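# Put the spirit level into the scissor lift's tool tray

## Task

Pick up the spirit level from the cable runway and set it in the tool tray hanging on the scissor lift's guardrail so that every part of it sits lower than the tray's rim. It must stay there on its own, without the robot holding it. The task fails if the level drops below the lift platform, if the robot topples or is left leaning, or if anything is knocked out of the work area or onto the floor.

## Robot and tools

ROBOT. A base that can drive in any direction carries a column about 1.75 m high. A carriage slides on it over a 1.0 m range (lift_m). The carriage holds two identical arms, left and right, each with six joints and a two-finger gripper. The arm bases sit about 0.57 m + lift_m above the floor, and some carriage parts reach about 0.15 m lower than that. A hand reaches up to 0.78 m from its shoulder but only about 0.38 m below the arm base. A hand is about 0.16 m long and 0.1 m wide, 0.14 m when open. Parked arm joints 1 to 6: 0, 0.05, 0.05, 1.45, 0, 0. With both parked the robot is about 0.95 m wide and 0.7 m long. The wheel motors are weak (2 N m), so they stop on light contact.

CAMERAS. carriage_camera is fixed on the carriage, facing forward and tilted about 20 degrees down. left_wrist_camera and right_wrist_camera look out past each hand's fingertips. Each comes with a calibration in OpenCV form (K, distortion D, T_world_to_cam from the base frame), which is approximate, especially for the wrist cameras at long reach.

FRAMES. Base frame: origin on the floor below the base centre, x forward, y left, z up. left_hand and right_hand readings are the midpoint between the finger pads, in this frame, in metres. quat_wxyz gives the hand's orientation: hand z runs along the fingers, the fingers open along hand y; a hand pointing straight up with joints 1, 5, 6 at 0 reads (1, 0, 0, 0). base_odometry is relative to the base's starting position and comes from wheel turns only, so slip shows up as travel; heading is in radians, left positive, -3.142 to 3.142.

execute_actions. Arguments: actions, a list holding one action or nothing (empty just reports state and images); cameras, a list of camera names or "all" (omitted or null means all, [] means none). An action may contain base, joints or both; they start together. base holds exactly one key, an offset from where the base last reported itself: translate_m (metres, forward positive, -2 to 2), strafe_m (metres, left positive, -2 to 2) or rotate_rad (radians, counter-clockwise positive, -6.3 to 6.3). joints is a map of joint names to absolute targets, one number per named key, any subset of both arms. Ranges: lift_m 0 to 1 m; joint1 -2.617 to 3.054 rad (yaw about vertical, 0 forward, positive left); joint2 0 to 3.141 (shoulder: 0 upper arm back and level, 1.57 vertical, 3.14 forward and level); joint3 0 to 3.141 (elbow: 0 folded, 3.14 straight); joint4 -1.57 to 1.57 (wrist pitch, positive lifts the fingertips); joint5 -1.57 to 1.57 (wrist yaw, positive turns the fingertips to the right, opposite to joint1); joint6 -2.094 to 2.094 (roll about the finger axis, positive clockwise viewed from the forearm); gripper_m 0 to 0.093 m pad gap. Names are left_joint1_rad to left_joint6_rad, left_gripper_m and the right_ equivalents. Any unknown key or out-of-range number rejects the whole call. One action runs for at most 15 s. A joint or base left out keeps its previous target and may still be pushing.

RESULTS. base_status and joint_status per motion: done (for the base, wheels turned the full amount, slip possible; a move of a mm or two may say done but fall short); off_target (resting away from target, perhaps still pushing; normal for a gripper holding something); contact_stop or time_out (target dropped, holds where it stopped); not_followed, with a joint command not followed line and a cause, means a self-collision check withheld that arm's targets and may retry them on later actions; limit_stop_at_motor_heat after a heat stop (resend the target). on_its_own lists uncommanded behaviour; held at is the held target, not the position. motor_effort is percent of max, sign toward higher joint values, bracketed value the peak of the last action; readings are biased and noisy. A lift effort that keeps dropping while lowering means a hand or load is resting on something. drive_wheels well above its free-move value at rest means the base is still pressing. ARM HIT flags a hard self-collision. MOTOR HOT appears from 75 °C; at 90 °C that arm is halted for 10 s, at 100 °C it goes limp and drops; these show as OVER-TEMPERATURE FAULT. The pictures line names the returned images in order.

wait: seconds, 0 to 10; nothing new is commanded and the scene keeps running. zoom_image: camera (one of the three names) and region [x0, y0, x1, y1] in pixels of that camera's latest full image, top-left origin, at most 504 by 504. finished_scene: scene, the integer number of the current scene; it is final and the task must already hold.

CAUTIONS. The robot keeps its last command while you think. A drive ends in contact_stop only after a hit, sometimes late; the base may roll about 0.3 m more after an arm touches something, and arms are not monitored during turns or when arm joints are also commanded. After a blocked drive, reverse about 0.2 m (or turn back), repeating if still pressed. Watch for table edges the base fits under but the column strikes; reversing into one can tip the robot. Arms have no contact stop: a blocked arm keeps pushing and snaps to its target when freed. Tipping risk rises with a high carriage, outstretched arms, loads, pulling, and sudden stops; no reading reports a lean, only images. Hand readings drift at long reach and sag 10 to 17 cm under 1 kg. Grippers squeeze about 45 to 60 N per pad. Never let the arms collide or press on each other; when one is withheld, move it clear alone first. Outstretched arms overheat fast. Objects may get occasional small shoves. Avoid drops, slams and shoving things off the work area.

Each tool is called after "Emit:" by a JSON object that holds its "op" and its "data", one argument or row to a line.

## Session

Emit:
{"op": "execute_actions", "data": {
  "actions": []
}}

Scene clock: 0.00 s.
base_odometry: x=+0.000 y=+0.000 heading=+0.000 (m, m, rad; odometry frame)
base_status: not commanded
joint_positions: lift_m=+0.298 left_joint1_rad=-0.003 left_joint2_rad=+0.043 left_joint3_rad=+0.068 left_joint4_rad=+1.414 left_joint5_rad=+0.029 left_joint6_rad=+0.031 left_gripper_m=+0.095 right_joint1_rad=-0.006 right_joint2_rad=+0.035 right_joint3_rad=+0.050 right_joint4_rad=+1.466 right_joint5_rad=+0.025 right_joint6_rad=-0.010 right_gripper_m=+0.094
joint_status: not commanded
motor_effort: lift_m=+23 drive_wheels=+5 (%)
left_hand: x=+0.3116 y=+0.3154 z=+1.3313 quat_wxyz=(+0.998, +0.015, +0.066, +0.013) (m; base frame)
right_hand: x=+0.3018 y=-0.3248 z=+1.3279 quat_wxyz=(+0.999, +0.012, +0.045, -0.008) (m; base frame)
pictures: carriage_camera, left_wrist_camera, right_wrist_camera
Images, in order (width x height): carriage_camera 672x504, left_wrist_camera 672x504, right_wrist_camera 672x504.

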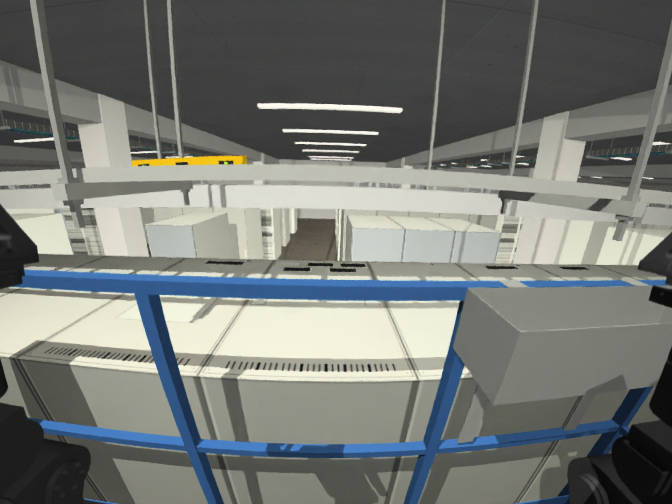

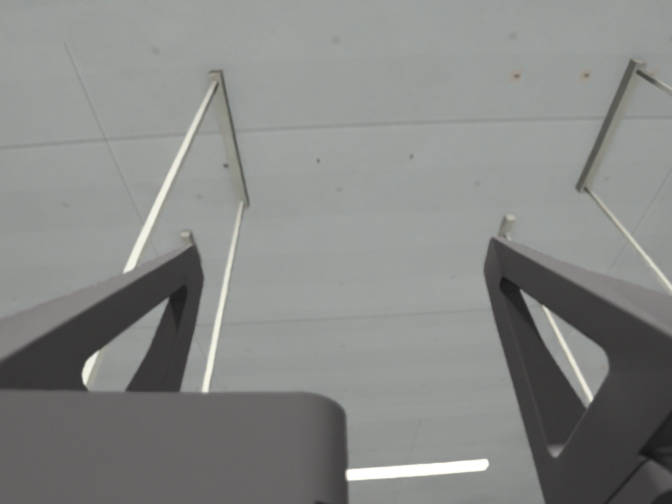

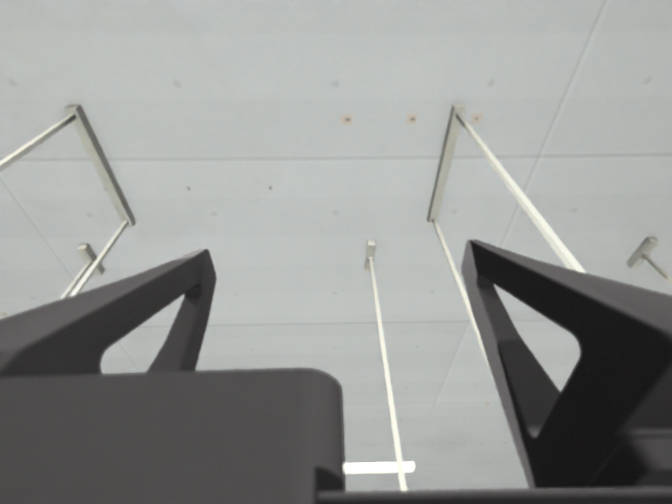

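Emit:
{"op": "execute_actions", "data": {
  "actions": [
    {"joints":{"lift_m":0.7,"left_joint4_rad":0,"right_joint4_rad":0}}
  ]
}}

Scene clock: 2.37 s.
base_odometry: x=+0.000 y=+0.000 heading=+0.000 (m, m, rad; odometry frame)
base_status: not commanded
joint_positions: lift_m=+0.700 left_joint1_rad=-0.003 left_joint2_rad=+0.043 left_joint3_rad=+0.068 left_joint4_rad=-0.002 left_joint5_rad=+0.029 left_joint6_rad=+0.031 left_gripper_m=+0.095 right_joint1_rad=-0.006 right_joint2_rad=+0.035 right_joint3_rad=+0.050 right_joint4_rad=+0.003 right_joint5_rad=+0.025 right_joint6_rad=-0.010 right_gripper_m=+0.094
joint_status: all done
motor_effort: lift_m=+24(30) drive_wheels=+2(2) (%)
left_hand: x=+0.5251 y=+0.3148 z=+1.4953 quat_wxyz=(+0.715, +0.022, +0.699, +0.000) (m; base frame)
right_hand: x=+0.5256 y=-0.3261 z=+1.4895 quat_wxyz=(+0.713, +0.007, +0.701, -0.014) (m; base frame)
pictures: carriage_camera, left_wrist_camera, right_wrist_camera
camera_calibration (this result's frames):
carriage_camera: T_world_to_cam=[[0.00016206, -0.999797, 0.0201528, -0.0336248], [-0.306259, -0.0192341, -0.951754, 1.68852], [0.951948, -0.00601775, -0.3062, 0.348472], [0, 0, 0, 1]] pos_world=[0.185404, 0.000956186, 1.71444]
left_wrist_camera: T_world_to_cam=[[-0.0131984, -0.996223, -0.085825, 0.45523], [-0.56601, 0.0782008, -0.820681, 1.50746], [0.824292, 0.0377461, -0.564905, 0.525035], [0, 0, 0, 1]] pos_world=[0.426466, 0.315807, 1.57281]
right_wrist_camera: T_world_to_cam=[[-0.0231072, -0.999491, -0.021976, -0.2783], [-0.541859, 0.0309942, -0.839898, 1.55198], [0.840152, -0.00749979, -0.5423, 0.491728], [0, 0, 0, 1]] pos_world=[0.4214, -0.322573, 1.56406]
Images, in order (width x height): carriage_camera 672x504, left_wrist_camera 672x504, right_wrist_camera 672x504.

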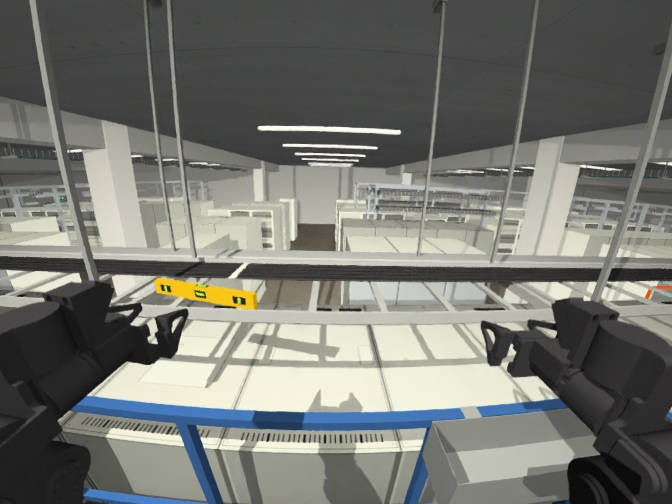

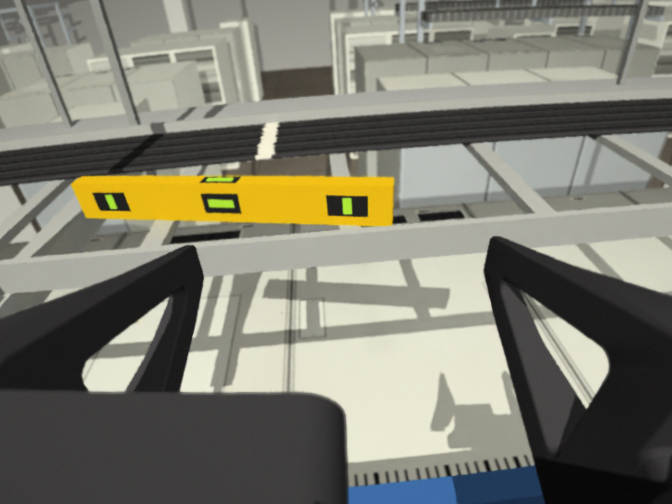

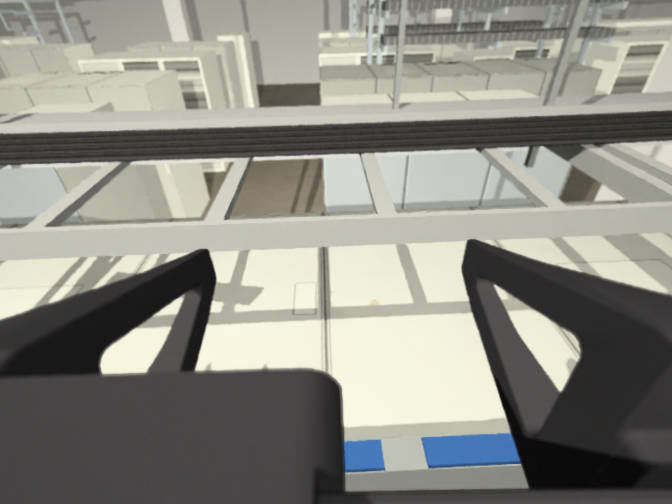

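Emit:
{"op": "execute_actions", "data": {
  "actions": [
    {"base":{"strafe_m":0.135},"joints":{"lift_m":0.9,"right_joint4_rad":1.45,"left_joint2_rad":1.5,"left_joint3_rad":1.5,"left_joint4_rad":-1.2}}
  ],
  "cameras": []
}}

Emit:
{"op": "execute_actions", "data": {
  "actions": [
    {"base":{"translate_m":0.12},"joints":{"left_joint2_rad":2.7,"left_joint3_rad":2.75,"left_joint4_rad":-1.57,"left_joint6_rad":-1.36}}
  ]
}}

Scene clock: 5.13 s.
base_odometry: x=+0.000 y=+0.135 heading=-0.001 (m, m, rad; odometry frame)
base_status: done
joint_positions: lift_m=+0.900 left_joint1_rad=-0.003 left_joint2_rad=+1.495 left_joint3_rad=+1.476 left_joint4_rad=-1.193 left_joint5_rad=+0.029 left_joint6_rad=+0.031 left_gripper_m=+0.095 right_joint1_rad=-0.006 right_joint2_rad=+0.035 right_joint3_rad=+0.050 right_joint4_rad=+1.447 right_joint5_rad=+0.025 right_joint6_rad=-0.010 right_gripper_m=+0.094
joint_status: all done
motor_effort: lift_m=+24(31) drive_wheels=-6(44) (%)
left_hand: x=+0.6119 y=+0.3146 z=+1.7004 quat_wxyz=(+0.178, +0.019, +0.984, -0.012) (m; base frame)
right_hand: x=+0.3064 y=-0.3249 z=+1.9296 quat_wxyz=(+0.998, +0.012, +0.054, -0.008) (m; base frame)
pictures: none
No camera images: the call's "cameras" was empty. Leave "cameras" out to get every camera's image.

Scene clock: 6.80 s.
base_odometry: x=+0.120 y=+0.135 heading=+0.000 (m, m, rad; odometry frame)
base_status: done
joint_positions: lift_m=+0.900 left_joint1_rad=-0.003 left_joint2_rad=+2.705 left_joint3_rad=+2.729 left_joint4_rad=-1.557 left_joint5_rad=+0.029 left_joint6_rad=-1.351 left_gripper_m=+0.095 right_joint1_rad=-0.006 right_joint2_rad=+0.035 right_joint3_rad=+0.050 right_joint4_rad=+1.448 right_joint5_rad=+0.025 right_joint6_rad=-0.010 right_gripper_m=+0.094
joint_status: all done
joint sent to its limit — the command would take left_joint4_rad past its lower limit, so that joint was sent only as far as its limit.
motor_effort: lift_m=+24(23) drive_wheels=-5(44) (%)
left_hand: x=+0.7917 y=+0.3141 z=+1.5441 quat_wxyz=(+0.006, -0.624, +0.781, -0.023) (m; base frame)
right_hand: x=+0.3061 y=-0.3249 z=+1.9296 quat_wxyz=(+0.998, +0.012, +0.054, -0.008) (m; base frame)
pictures: carriage_camera, left_wrist_camera, right_wrist_camera
camera_calibration (this result's frames):
carriage_camera: T_world_to_cam=[[0.00016206, -0.999797, 0.0201528, -0.0376553], [-0.306259, -0.0192341, -0.951754, 1.87887], [0.951948, -0.00601775, -0.3062, 0.409711], [0, 0, 0, 1]] pos_world=[0.185404, 0.000956186, 1.91443]
left_wrist_camera: T_world_to_cam=[[0.961322, -0.273946, 0.0285168, -0.712788], [-0.23552, -0.763942, 0.600769, -0.49351], [-0.142793, -0.584249, -0.798914, 1.65523], [0, 0, 0, 1]] pos_world=[0.805343, 0.394787, 1.6392]
right_wrist_camera: T_world_to_cam=[[0.0140571, -0.999697, -0.0201837, -0.287388], [0.765418, 0.0237467, -0.643095, 1.02032], [0.643379, -0.0064089, 0.765521, -1.54816], [0, 0, 0, 1]] pos_world=[0.219124, -0.321452, 1.83551]
Images, in order (width x height): carriage_camera 672x504, left_wrist_camera 672x504, right_wrist_camera 672x504.

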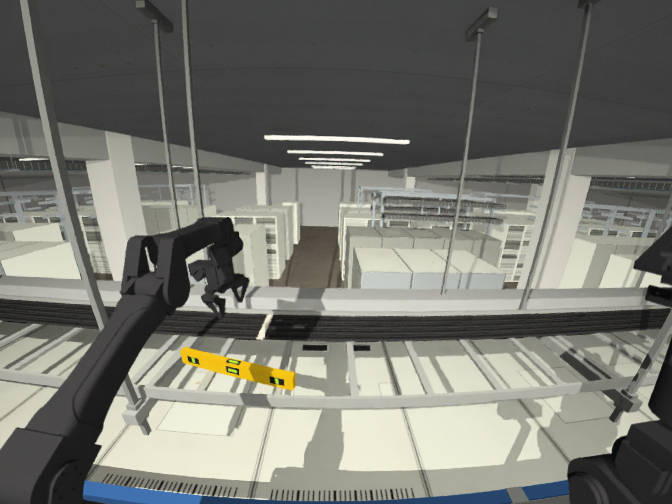

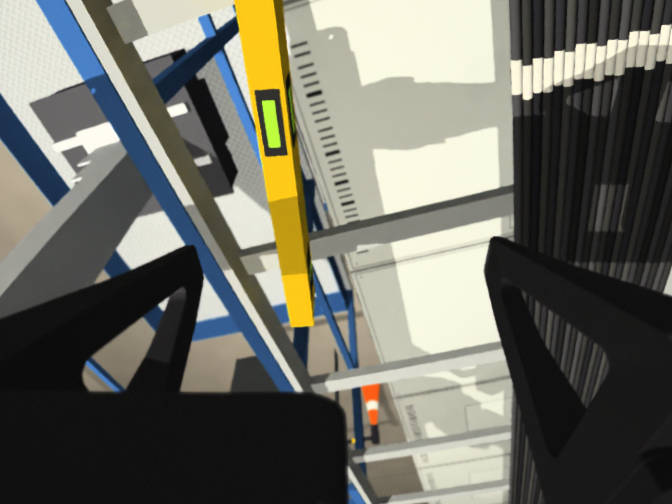

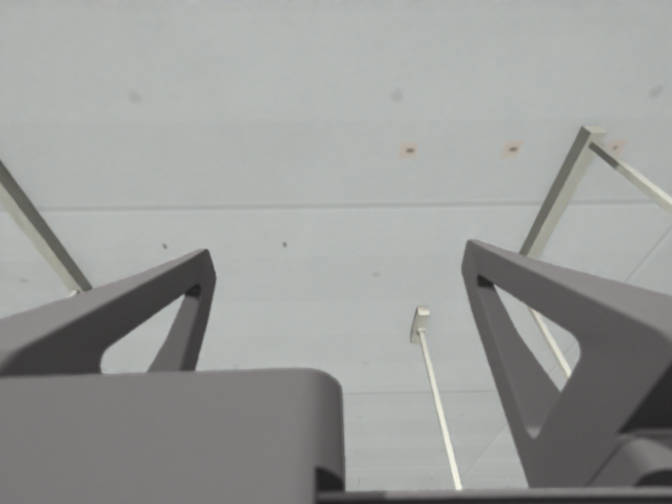

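Emit:
{"op": "execute_actions", "data": {
  "actions": [
    {"base":{"translate_m":-0.047},"joints":{"lift_m":0.77}}
  ],
  "cameras": ["carriage_camera","left_wrist_camera"]
}}

Scene clock: 8.50 s.
base_odometry: x=+0.073 y=+0.135 heading=+0.000 (m, m, rad; odometry frame)
base_status: done
joint_positions: lift_m=+0.770 left_joint1_rad=-0.003 left_joint2_rad=+2.706 left_joint3_rad=+2.735 left_joint4_rad=-1.565 left_joint5_rad=+0.029 left_joint6_rad=-1.351 left_gripper_m=+0.095 right_joint1_rad=-0.006 right_joint2_rad=+0.035 right_joint3_rad=+0.050 right_joint4_rad=+1.450 right_joint5_rad=+0.025 right_joint6_rad=-0.010 right_gripper_m=+0.094
joint_status: all done
motor_effort: lift_m=+21(23) drive_wheels=+3(47) (%)
left_hand: x=+0.7907 y=+0.3141 z=+1.4149 quat_wxyz=(+0.004, -0.624, +0.781, -0.022) (m; base frame)
right_hand: x=+0.3055 y=-0.3248 z=+1.7999 quat_wxyz=(+0.999, +0.012, +0.052, -0.008) (m; base frame)
pictures: carriage_camera, left_wrist_camera
camera_calibration (this result's frames):
carriage_camera: T_world_to_cam=[[0.00016206, -0.999797, 0.0201528, -0.0350398], [-0.306259, -0.0192341, -0.951754, 1.75535], [0.951948, -0.00601775, -0.3062, 0.369972], [0, 0, 0, 1]] pos_world=[0.185404, 0.000956186, 1.78465]
left_wrist_camera: T_world_to_cam=[[0.961424, -0.273946, 0.0248465, -0.703025], [-0.233227, -0.763948, 0.601655, -0.419159], [-0.14584, -0.58424, -0.79837, 1.55346], [0, 0, 0, 1]] pos_world=[0.804702, 0.394789, 1.50989]
Images, in order (width x height): carriage_camera 672x504, left_wrist_camera 672x504.

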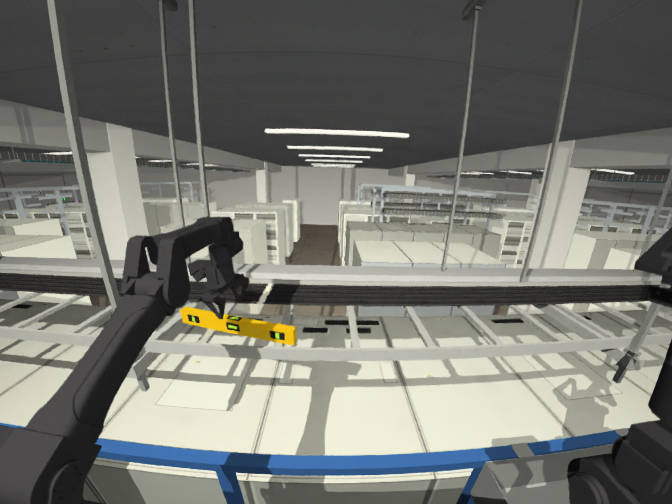

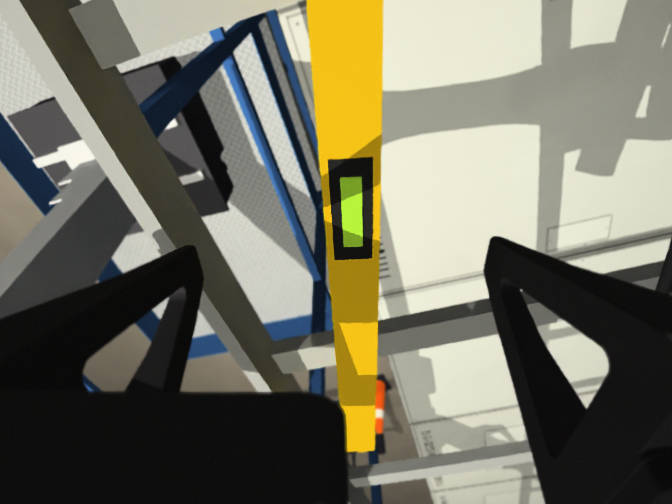

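Emit:
{"op": "execute_actions", "data": {
  "actions": [
    {"joints":{"lift_m":0.71}}
  ],
  "cameras": []
}}

Emit:
{"op": "execute_actions", "data": {
  "actions": [
    {"joints":{"left_gripper_m":0.01}}
  ],
  "cameras": ["carriage_camera","left_wrist_camera"]
}}

Scene clock: 9.50 s.
base_odometry: x=+0.073 y=+0.135 heading=+0.000 (m, m, rad; odometry frame)
base_status: not commanded
joint_positions: lift_m=+0.710 left_joint1_rad=-0.003 left_joint2_rad=+2.711 left_joint3_rad=+2.735 left_joint4_rad=-1.565 left_joint5_rad=+0.029 left_joint6_rad=-1.351 left_gripper_m=+0.095 right_joint1_rad=-0.006 right_joint2_rad=+0.035 right_joint3_rad=+0.050 right_joint4_rad=+1.450 right_joint5_rad=+0.025 right_joint6_rad=-0.010 right_gripper_m=+0.094
joint_status: all done
motor_effort: lift_m=+21(22) drive_wheels=+3(4) (%)
left_hand: x=+0.7904 y=+0.3141 z=+1.3524 quat_wxyz=(+0.003, -0.624, +0.781, -0.020) (m; base frame)
right_hand: x=+0.3055 y=-0.3248 z=+1.7398 quat_wxyz=(+0.999, +0.012, +0.052, -0.008) (m; base frame)
pictures: none
No camera images: the call's "cameras" was empty. Leave "cameras" out to get every camera's image.

Scene clock: 10.20 s.
base_odometry: x=+0.073 y=+0.135 heading=+0.000 (m, m, rad; odometry frame)
base_status: not commanded
joint_positions: lift_m=+0.710 left_joint1_rad=-0.003 left_joint2_rad=+2.711 left_joint3_rad=+2.735 left_joint4_rad=-1.563 left_joint5_rad=+0.029 left_joint6_rad=-1.353 left_gripper_m=+0.022 right_joint1_rad=-0.006 right_joint2_rad=+0.035 right_joint3_rad=+0.050 right_joint4_rad=+1.450 right_joint5_rad=+0.025 right_joint6_rad=-0.010 right_gripper_m=+0.094
joint_status: left_gripper_m off_target (ended at +0.022, target +0.010)
motor_effort: lift_m=+21(22) drive_wheels=+4(4) (%)
left_hand: x=+0.7909 y=+0.3140 z=+1.3524 quat_wxyz=(+0.003, -0.625, +0.781, -0.021) (m; base frame)
right_hand: x=+0.3055 y=-0.3248 z=+1.7398 quat_wxyz=(+0.999, +0.012, +0.052, -0.008) (m; base frame)
pictures: carriage_camera, left_wrist_camera
camera_calibration (this result's frames):
carriage_camera: T_world_to_cam=[[0.00016206, -0.999797, 0.0201528, -0.03383], [-0.306259, -0.0192341, -0.951754, 1.69821], [0.951948, -0.00601775, -0.3062, 0.351589], [0, 0, 0, 1]] pos_world=[0.185404, 0.000956186, 1.72462]
left_wrist_camera: T_world_to_cam=[[0.962117, -0.271749, 0.0219688, -0.69896], [-0.229611, -0.764205, 0.602719, -0.385822], [-0.146999, -0.584931, -0.797651, 1.50374], [0, 0, 0, 1]] pos_world=[0.804943, 0.394797, 1.44736]
Images, in order (width x height): carriage_camera 672x504, left_wrist_camera 672x504.

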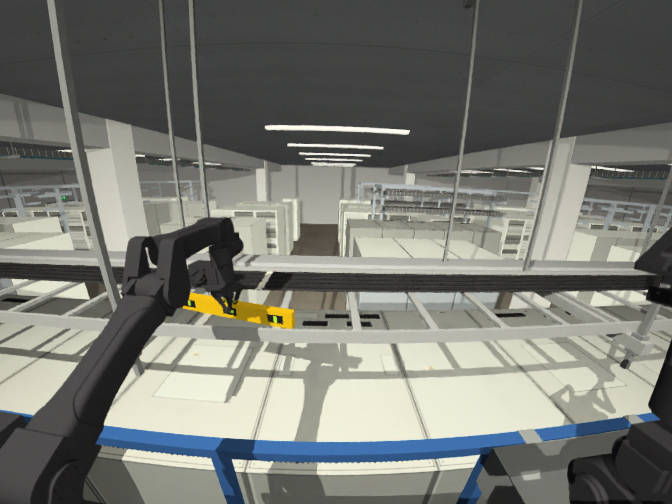

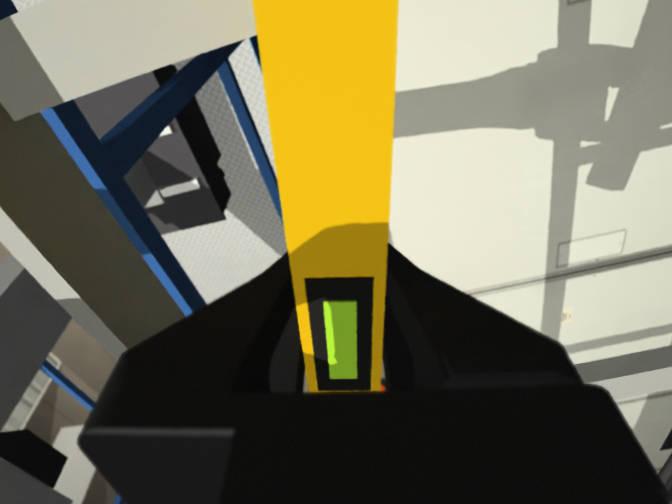

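Emit:
{"op": "execute_actions", "data": {
  "actions": [
    {"joints":{"lift_m":0.84,"left_gripper_m":0.0}}
  ],
  "cameras": []
}}

Emit:
{"op": "execute_actions", "data": {
  "actions": [
    {"base":{"translate_m":-0.15},"joints":{"left_joint2_rad":1.8,"left_joint3_rad":1.84,"left_joint6_rad":-1.57}}
  ],
  "cameras": []
}}

Emit:
{"op": "execute_actions", "data": {
  "actions": [
    {"base":{"strafe_m":-0.6}}
  ]
}}

Scene clock: 11.60 s.
base_odometry: x=+0.073 y=+0.135 heading=+0.000 (m, m, rad; odometry frame)
base_status: not commanded
joint_positions: lift_m=+0.840 left_joint1_rad=-0.003 left_joint2_rad=+2.726 left_joint3_rad=+2.735 left_joint4_rad=-1.564 left_joint5_rad=+0.029 left_joint6_rad=-1.353 left_gripper_m=+0.022 right_joint1_rad=-0.006 right_joint2_rad=+0.035 right_joint3_rad=+0.050 right_joint4_rad=+1.450 right_joint5_rad=+0.025 right_joint6_rad=-0.010 right_gripper_m=+0.094
joint_status: left_gripper_m off_target (ended at +0.022, target +0.000); the others done
motor_effort: lift_m=+24(28) drive_wheels=+4(4) (%)
left_hand: x=+0.7894 y=+0.3141 z=+1.4753 quat_wxyz=(-0.003, -0.625, +0.781, -0.016) (m; base frame)
right_hand: x=+0.3055 y=-0.3248 z=+1.8696 quat_wxyz=(+0.999, +0.012, +0.052, -0.008) (m; base frame)
pictures: none
No camera images: the call's "cameras" was empty. Leave "cameras" out to get every camera's image.

Scene clock: 13.53 s.
base_odometry: x=-0.077 y=+0.135 heading=+0.000 (m, m, rad; odometry frame)
base_status: done
joint_positions: lift_m=+0.840 left_joint1_rad=-0.003 left_joint2_rad=+1.824 left_joint3_rad=+1.847 left_joint4_rad=-1.565 left_joint5_rad=+0.028 left_joint6_rad=-1.561 left_gripper_m=+0.022 right_joint1_rad=-0.006 right_joint2_rad=+0.035 right_joint3_rad=+0.050 right_joint4_rad=+1.450 right_joint5_rad=+0.025 right_joint6_rad=-0.010 right_gripper_m=+0.094
joint_status: all done
motor_effort: lift_m=+24(24) drive_wheels=-2(50) (%)
left_hand: x=+0.6165 y=+0.3147 z=+1.6275 quat_wxyz=(+0.000, -0.702, +0.711, -0.020) (m; base frame)
right_hand: x=+0.3056 y=-0.3249 z=+1.8696 quat_wxyz=(+0.999, +0.012, +0.052, -0.008) (m; base frame)
pictures: none
No camera images: the call's "cameras" was empty. Leave "cameras" out to get every camera's image.

Scene clock: 17.03 s.
base_odometry: x=-0.077 y=-0.465 heading=+0.000 (m, m, rad; odometry frame)
base_status: done
joint_positions: lift_m=+0.840 left_joint1_rad=-0.003 left_joint2_rad=+1.824 left_joint3_rad=+1.847 left_joint4_rad=-1.565 left_joint5_rad=+0.026 left_joint6_rad=-1.561 left_gripper_m=+0.022 right_joint1_rad=-0.006 right_joint2_rad=+0.035 right_joint3_rad=+0.050 right_joint4_rad=+1.450 right_joint5_rad=+0.024 right_joint6_rad=-0.010 right_gripper_m=+0.094
joint_status: not commanded
motor_effort: lift_m=+24(23) drive_wheels=-6(43) (%)
left_hand: x=+0.6165 y=+0.3150 z=+1.6275 quat_wxyz=(+0.001, -0.702, +0.711, -0.020) (m; base frame)
right_hand: x=+0.3056 y=-0.3248 z=+1.8696 quat_wxyz=(+0.999, +0.012, +0.052, -0.008) (m; base frame)
pictures: carriage_camera, left_wrist_camera, right_wrist_camera
camera_calibration (this result's frames):
carriage_camera: T_world_to_cam=[[0.00016206, -0.999797, 0.0201528, -0.036445], [-0.306259, -0.0192341, -0.951754, 1.82171], [0.951948, -0.00601775, -0.3062, 0.391322], [0, 0, 0, 1]] pos_world=[0.185404, 0.000956186, 1.85438]
left_wrist_camera: T_world_to_cam=[[0.997655, -0.066938, 0.0142698, -0.610858], [-0.06185, -0.792473, 0.606762, -0.692004], [-0.029307, -0.606222, -0.794755, 1.62748], [0, 0, 0, 1]] pos_world=[0.614322, 0.39733, 1.72205]
right_wrist_camera: T_world_to_cam=[[0.0141432, -0.999705, -0.0197595, -0.289344], [0.766886, 0.0235259, -0.641352, 0.978381], [0.641627, -0.00608255, 0.766992, -1.50398], [0, 0, 0, 1]] pos_world=[0.21878, -0.321424, 1.77531]
Images, in order (width x height): carriage_camera 672x504, left_wrist_camera 672x504, right_wrist_camera 672x504.

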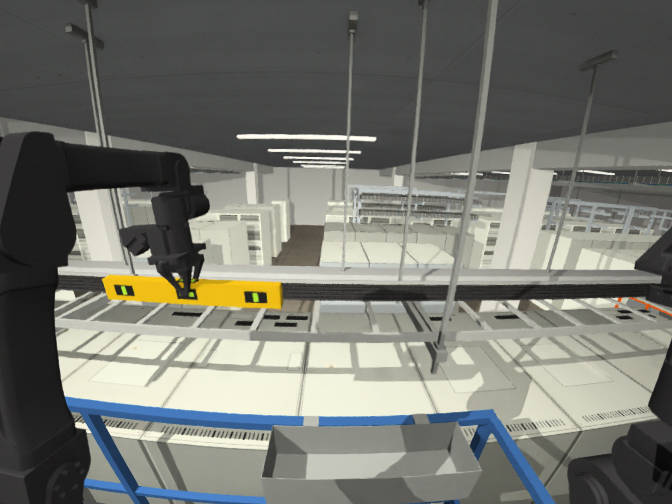

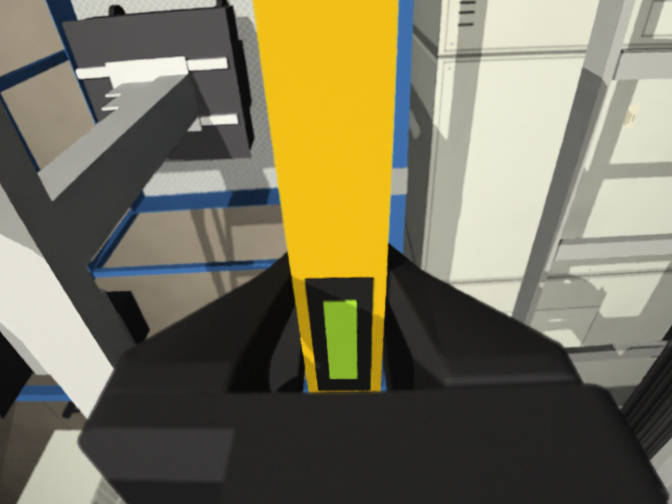

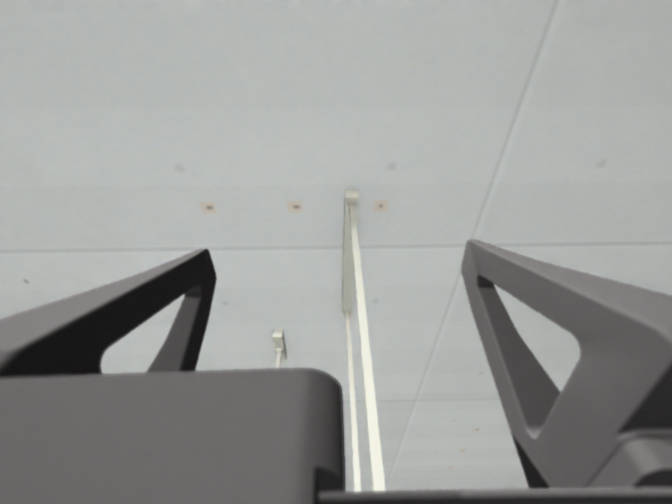

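Emit:
{"op": "execute_actions", "data": {
  "actions": [
    {"base":{"strafe_m":0.03},"joints":{"left_joint1_rad":-0.905,"left_joint6_rad":0.667}}
  ],
  "cameras": []
}}

Emit:
{"op": "execute_actions", "data": {
  "actions": [
    {"joints":{"left_joint2_rad":2.68,"left_joint3_rad":2.74,"lift_m":0.62}}
  ]
}}

Scene clock: 19.53 s.
base_odometry: x=-0.077 y=-0.435 heading=-0.001 (m, m, rad; odometry frame)
base_status: done
joint_positions: lift_m=+0.840 left_joint1_rad=-0.908 left_joint2_rad=+1.824 left_joint3_rad=+1.847 left_joint4_rad=-1.561 left_joint5_rad=+0.031 left_joint6_rad=+0.659 left_gripper_m=+0.022 right_joint1_rad=-0.006 right_joint2_rad=+0.035 right_joint3_rad=+0.050 right_joint4_rad=+1.450 right_joint5_rad=+0.024 right_joint6_rad=-0.010 right_gripper_m=+0.094
joint_status: all done
motor_effort: lift_m=+24(23) drive_wheels=-2(46) (%)
left_hand: x=+0.4833 y=+0.0509 z=+1.6275 quat_wxyz=(+0.014, +0.706, +0.708, -0.017) (m; base frame)
right_hand: x=+0.3056 y=-0.3248 z=+1.8696 quat_wxyz=(+0.999, +0.012, +0.052, -0.008) (m; base frame)
pictures: none
No camera images: the call's "cameras" was empty. Leave "cameras" out to get every camera's image.

Scene clock: 21.07 s.
base_odometry: x=-0.077 y=-0.435 heading=-0.001 (m, m, rad; odometry frame)
base_status: not commanded
joint_positions: lift_m=+0.620 left_joint1_rad=-0.908 left_joint2_rad=+2.723 left_joint3_rad=+2.711 left_joint4_rad=-1.558 left_joint5_rad=+0.026 left_joint6_rad=+0.660 left_gripper_m=+0.022 right_joint1_rad=-0.006 right_joint2_rad=+0.035 right_joint3_rad=+0.050 right_joint4_rad=+1.450 right_joint5_rad=+0.025 right_joint6_rad=-0.010 right_gripper_m=+0.094
joint_status: all done
motor_effort: lift_m=+22(24) drive_wheels=-1(2) (%)
left_hand: x=+0.5881 y=-0.0820 z=+1.2509 quat_wxyz=(-0.001, +0.706, +0.708, -0.013) (m; base frame)
right_hand: x=+0.3056 y=-0.3249 z=+1.6497 quat_wxyz=(+0.999, +0.012, +0.052, -0.008) (m; base frame)
pictures: carriage_camera, left_wrist_camera, right_wrist_camera
camera_calibration (this result's frames):
carriage_camera: T_world_to_cam=[[0.00016206, -0.999797, 0.0201528, -0.0320143], [-0.306259, -0.0192341, -0.951754, 1.61246], [0.951948, -0.00601775, -0.3062, 0.324003], [0, 0, 0, 1]] pos_world=[0.185404, 0.000956186, 1.63452]
left_wrist_camera: T_world_to_cam=[[-0.998671, 0.0514421, 0.00310551, 0.593956], [0.0439401, 0.818445, 0.572902, -0.667644], [0.0269296, 0.572278, -0.819618, 1.18133], [0, 0, 0, 1]] pos_world=[0.59069, -0.160173, 1.34889]
right_wrist_camera: T_world_to_cam=[[0.0141032, -0.999698, -0.0201387, -0.293113], [0.766888, 0.0237386, -0.641341, 0.837429], [0.641626, -0.00639917, 0.766991, -1.33545], [0, 0, 0, 1]] pos_world=[0.21878, -0.32145, 1.55546]
Images, in order (width x height): carriage_camera 672x504, left_wrist_camera 672x504, right_wrist_camera 672x504.

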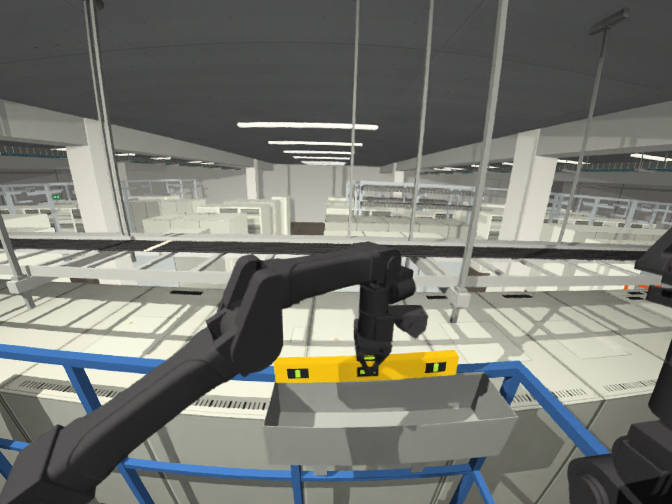

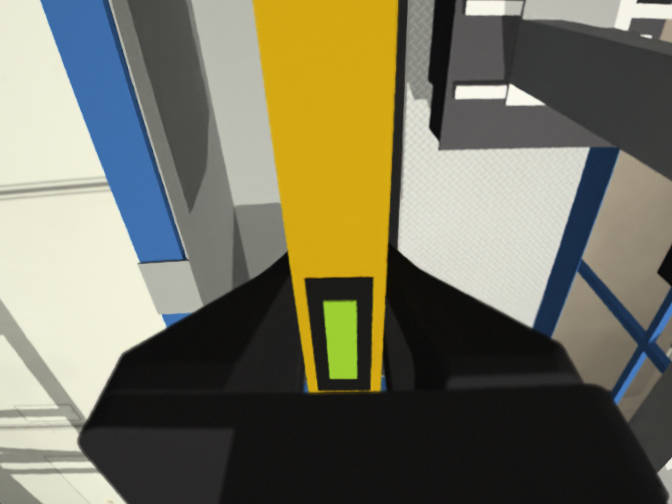

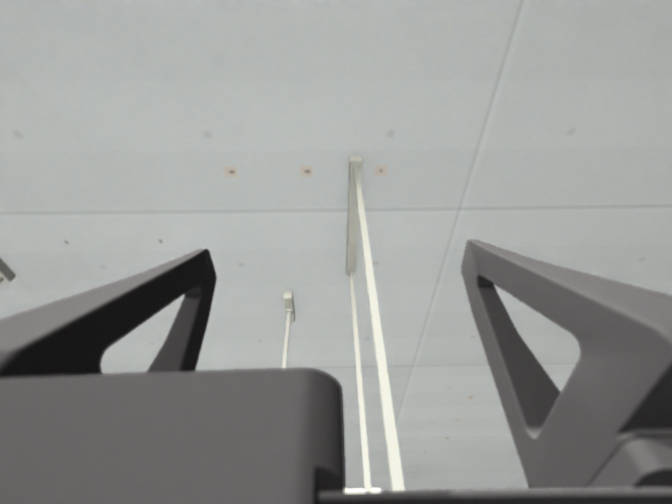

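Emit:
{"op": "execute_actions", "data": {
  "actions": [
    {"base":{"translate_m":0.025},"joints":{"lift_m":0.54,"left_joint1_rad":-0.94,"left_joint6_rad":0.63}}
  ],
  "cameras": ["carriage_camera","left_wrist_camera"]
}}

Scene clock: 22.20 s.
base_odometry: x=-0.052 y=-0.435 heading=-0.001 (m, m, rad; odometry frame)
base_status: done
joint_positions: lift_m=+0.540 left_joint1_rad=-0.939 left_joint2_rad=+2.708 left_joint3_rad=+2.718 left_joint4_rad=-1.562 left_joint5_rad=+0.025 left_joint6_rad=+0.635 left_gripper_m=+0.022 right_joint1_rad=-0.006 right_joint2_rad=+0.035 right_joint3_rad=+0.050 right_joint4_rad=+1.449 right_joint5_rad=+0.025 right_joint6_rad=-0.010 right_gripper_m=+0.094
joint_status: all done
motor_effort: lift_m=+22(23) drive_wheels=-7(35) (%)
left_hand: x=+0.5766 y=-0.0924 z=+1.1796 quat_wxyz=(+0.007, +0.708, +0.706, -0.014) (m; base frame)
right_hand: x=+0.3057 y=-0.3249 z=+1.5698 quat_wxyz=(+0.998, +0.012, +0.053, -0.008) (m; base frame)
pictures: carriage_camera, left_wrist_camera
camera_calibration (this result's frames):
carriage_camera: T_world_to_cam=[[0.00016206, -0.999797, 0.0201528, -0.030404], [-0.306259, -0.0192341, -0.951754, 1.53641], [0.951948, -0.00601775, -0.3062, 0.299535], [0, 0, 0, 1]] pos_world=[0.185404, 0.000956186, 1.55462]
left_wrist_camera: T_world_to_cam=[[-0.998353, 0.0567378, -0.00848913, 0.597164], [0.0421326, 0.825558, 0.562742, -0.60411], [0.038937, 0.561457, -0.826589, 1.12951], [0, 0, 0, 1]] pos_world=[0.577654, -0.169324, 1.27867]
Images, in order (width x height): carriage_camera 672x504, left_wrist_camera 672x504.

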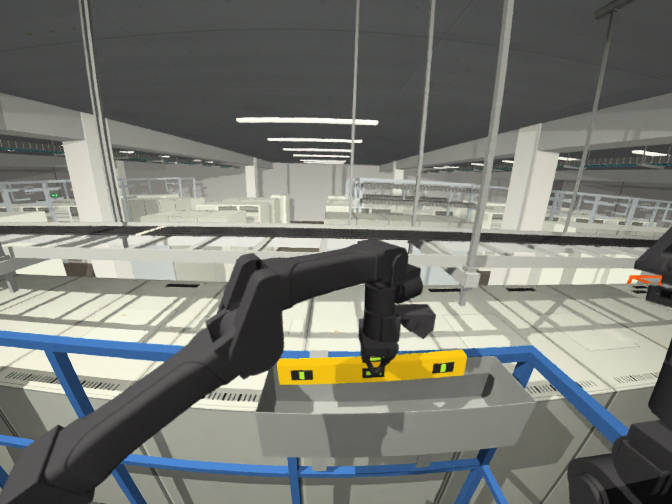

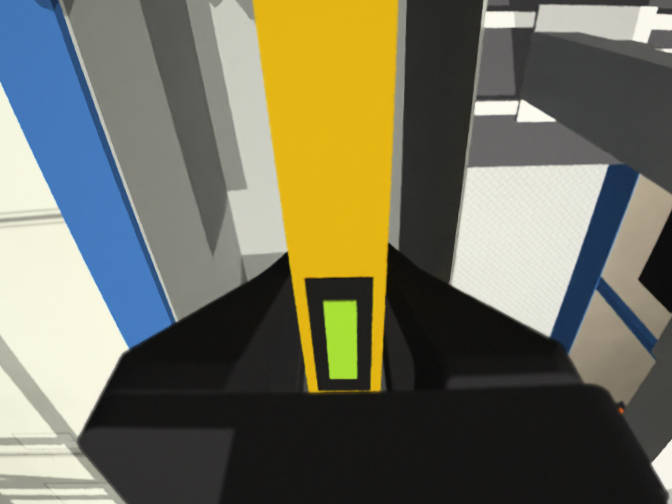

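Emit:
{"op": "execute_actions", "data": {
  "actions": [
    {"base":{"translate_m":0.012},"joints":{"lift_m":0.42}}
  ],
  "cameras": ["carriage_camera","left_wrist_camera"]
}}

Scene clock: 23.37 s.
base_odometry: x=-0.041 y=-0.435 heading=-0.002 (m, m, rad; odometry frame)
base_status: done
joint_positions: lift_m=+0.420 left_joint1_rad=-0.940 left_joint2_rad=+2.706 left_joint3_rad=+2.718 left_joint4_rad=-1.565 left_joint5_rad=+0.026 left_joint6_rad=+0.635 left_gripper_m=+0.022 right_joint1_rad=-0.006 right_joint2_rad=+0.035 right_joint3_rad=+0.050 right_joint4_rad=+1.450 right_joint5_rad=+0.025 right_joint6_rad=-0.010 right_gripper_m=+0.094
joint_status: all done
motor_effort: lift_m=+21(21) drive_wheels=-4(50) (%)
left_hand: x=+0.5756 y=-0.0925 z=+1.0609 quat_wxyz=(+0.007, +0.708, +0.706, -0.014) (m; base frame)
right_hand: x=+0.3056 y=-0.3249 z=+1.4498 quat_wxyz=(+0.999, +0.012, +0.052, -0.008) (m; base frame)
pictures: carriage_camera, left_wrist_camera
camera_calibration (this result's frames):
carriage_camera: T_world_to_cam=[[0.00016206, -0.999797, 0.0201528, -0.0279847], [-0.306259, -0.0192341, -0.951754, 1.42216], [0.951948, -0.00601775, -0.3062, 0.262776], [0, 0, 0, 1]] pos_world=[0.185404, 0.000956186, 1.43457]
left_wrist_camera: T_world_to_cam=[[-0.998296, 0.0579008, -0.00731121, 0.594031], [0.043793, 0.826014, 0.561945, -0.537215], [0.0385762, 0.560667, -0.827142, 1.03218], [0, 0, 0, 1]] pos_world=[0.576727, -0.169355, 1.15999]
Images, in order (width x height): carriage_camera 672x504, left_wrist_camera 672x504.

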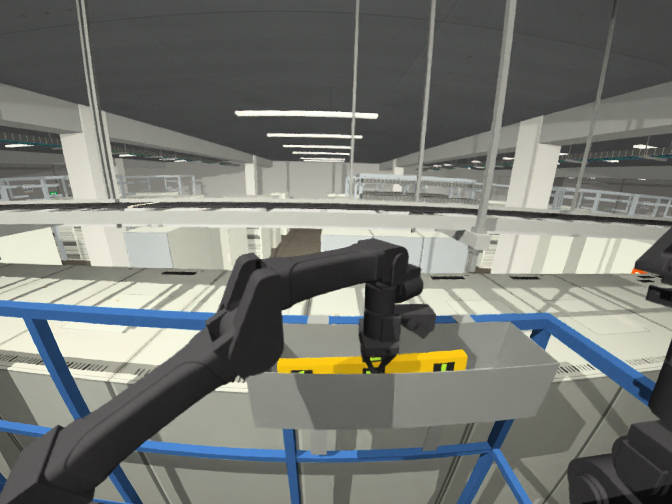

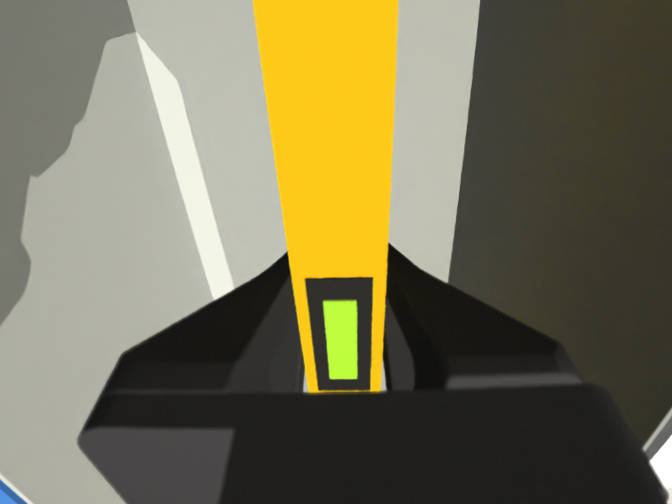

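Emit:
{"op": "execute_actions", "data": {
  "actions": [
    {"joints":{"lift_m":0.39}}
  ],
  "cameras": []
}}

Emit:
{"op": "execute_actions", "data": {
  "actions": [
    {"joints":{"left_gripper_m":0.05}}
  ],
  "cameras": ["carriage_camera"]
}}

Emit:
{"op": "execute_actions", "data": {
  "actions": [
    {"joints":{"lift_m":0.54}}
  ],
  "cameras": ["carriage_camera","left_wrist_camera"]
}}

Scene clock: 24.33 s.
base_odometry: x=-0.041 y=-0.435 heading=-0.002 (m, m, rad; odometry frame)
base_status: not commanded
joint_positions: lift_m=+0.390 left_joint1_rad=-0.940 left_joint2_rad=+2.712 left_joint3_rad=+2.718 left_joint4_rad=-1.565 left_joint5_rad=+0.026 left_joint6_rad=+0.635 left_gripper_m=+0.022 right_joint1_rad=-0.006 right_joint2_rad=+0.035 right_joint3_rad=+0.050 right_joint4_rad=+1.450 right_joint5_rad=+0.025 right_joint6_rad=-0.010 right_gripper_m=+0.094
joint_status: all done
motor_effort: lift_m=+21(23) drive_wheels=-5(7) (%)
left_hand: x=+0.5754 y=-0.0921 z=+1.0279 quat_wxyz=(+0.004, +0.708, +0.706, -0.014) (m; base frame)
right_hand: x=+0.3056 y=-0.3249 z=+1.4198 quat_wxyz=(+0.999, +0.012, +0.052, -0.008) (m; base frame)
pictures: none
No camera images: the call's "cameras" was empty. Leave "cameras" out to get every camera's image.

Scene clock: 24.93 s.
base_odometry: x=-0.041 y=-0.435 heading=-0.002 (m, m, rad; odometry frame)
base_status: not commanded
joint_positions: lift_m=+0.390 left_joint1_rad=-0.940 left_joint2_rad=+2.712 left_joint3_rad=+2.718 left_joint4_rad=-1.565 left_joint5_rad=+0.026 left_joint6_rad=+0.635 left_gripper_m=+0.050 right_joint1_rad=-0.006 right_joint2_rad=+0.035 right_joint3_rad=+0.050 right_joint4_rad=+1.450 right_joint5_rad=+0.025 right_joint6_rad=-0.010 right_gripper_m=+0.094
joint_status: all done
motor_effort: lift_m=+21(21) drive_wheels=-4(5) (%)
left_hand: x=+0.5754 y=-0.0921 z=+1.0279 quat_wxyz=(+0.004, +0.708, +0.706, -0.014) (m; base frame)
right_hand: x=+0.3056 y=-0.3249 z=+1.4198 quat_wxyz=(+0.999, +0.012, +0.052, -0.008) (m; base frame)
pictures: carriage_camera
camera_calibration (this result's frames):
carriage_camera: T_world_to_cam=[[0.00016206, -0.999797, 0.0201528, -0.0273809], [-0.306259, -0.0192341, -0.951754, 1.39364], [0.951948, -0.00601775, -0.3062, 0.253602], [0, 0, 0, 1]] pos_world=[0.185404, 0.000956186, 1.40461]
Images, in order (width x height): carriage_camera 672x504.

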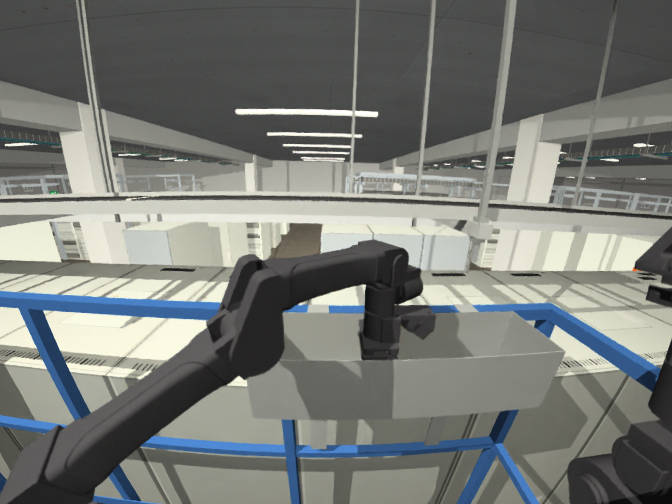

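Scene clock: 26.07 s.
base_odometry: x=-0.041 y=-0.435 heading=-0.002 (m, m, rad; odometry frame)
base_status: not commanded
joint_positions: lift_m=+0.540 left_joint1_rad=-0.940 left_joint2_rad=+2.691 left_joint3_rad=+2.723 left_joint4_rad=-1.565 left_joint5_rad=+0.027 left_joint6_rad=+0.635 left_gripper_m=+0.050 right_joint1_rad=-0.006 right_joint2_rad=+0.035 right_joint3_rad=+0.050 right_joint4_rad=+1.450 right_joint5_rad=+0.024 right_joint6_rad=-0.010 right_gripper_m=+0.094
joint_status: all done
motor_effort: lift_m=+24(30) drive_wheels=-4(5) (%)
left_hand: x=+0.5766 y=-0.0942 z=+1.1893 quat_wxyz=(+0.017, +0.708, +0.705, -0.016) (m; base frame)
right_hand: x=+0.3057 y=-0.3248 z=+1.5696 quat_wxyz=(+0.999, +0.012, +0.053, -0.008) (m; base frame)
pictures: carriage_camera, left_wrist_camera
camera_calibration (this result's frames):
carriage_camera: T_world_to_cam=[[0.00016206, -0.999797, 0.0201528, -0.0304], [-0.306259, -0.0192341, -0.951754, 1.53622], [0.951948, -0.00601775, -0.3062, 0.299474], [0, 0, 0, 1]] pos_world=[0.185404, 0.000956186, 1.55442]
left_wrist_camera: T_world_to_cam=[[-0.998142, 0.0576968, -0.0195687, 0.610587], [0.0375327, 0.835329, 0.548468, -0.587563], [0.0479911, 0.546714, -0.835943, 1.14305], [0, 0, 0, 1]] pos_world=[0.576649, -0.169343, 1.28973]
Images, in order (width x height): carriage_camera 672x504, left_wrist_camera 672x504.

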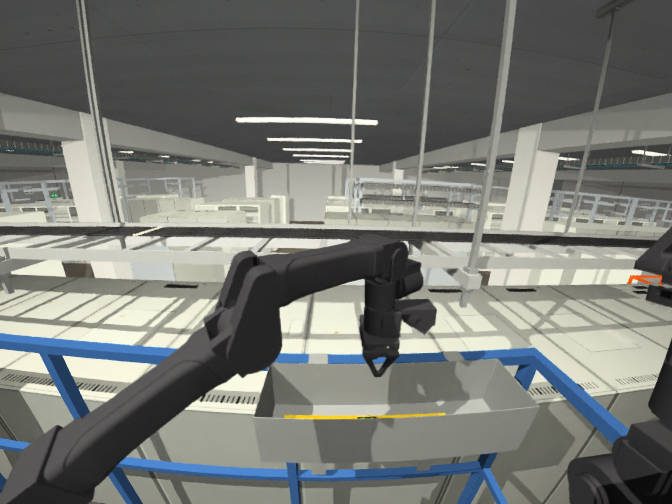

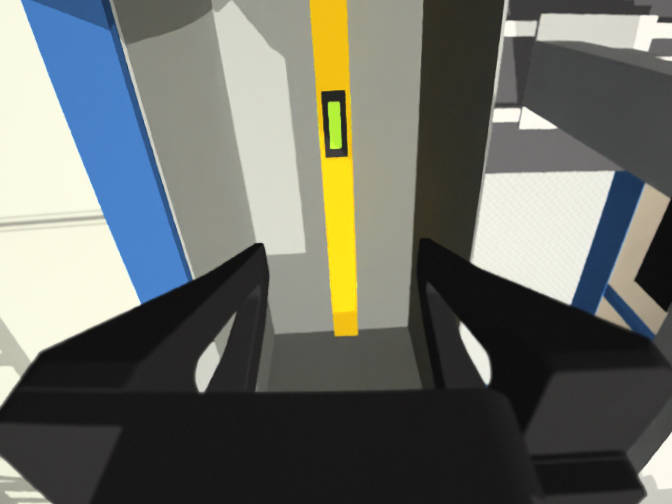

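Emit:
{"op": "finished_scene", "data": {
  "scene": 1
}}

The scene is finished: the task was done.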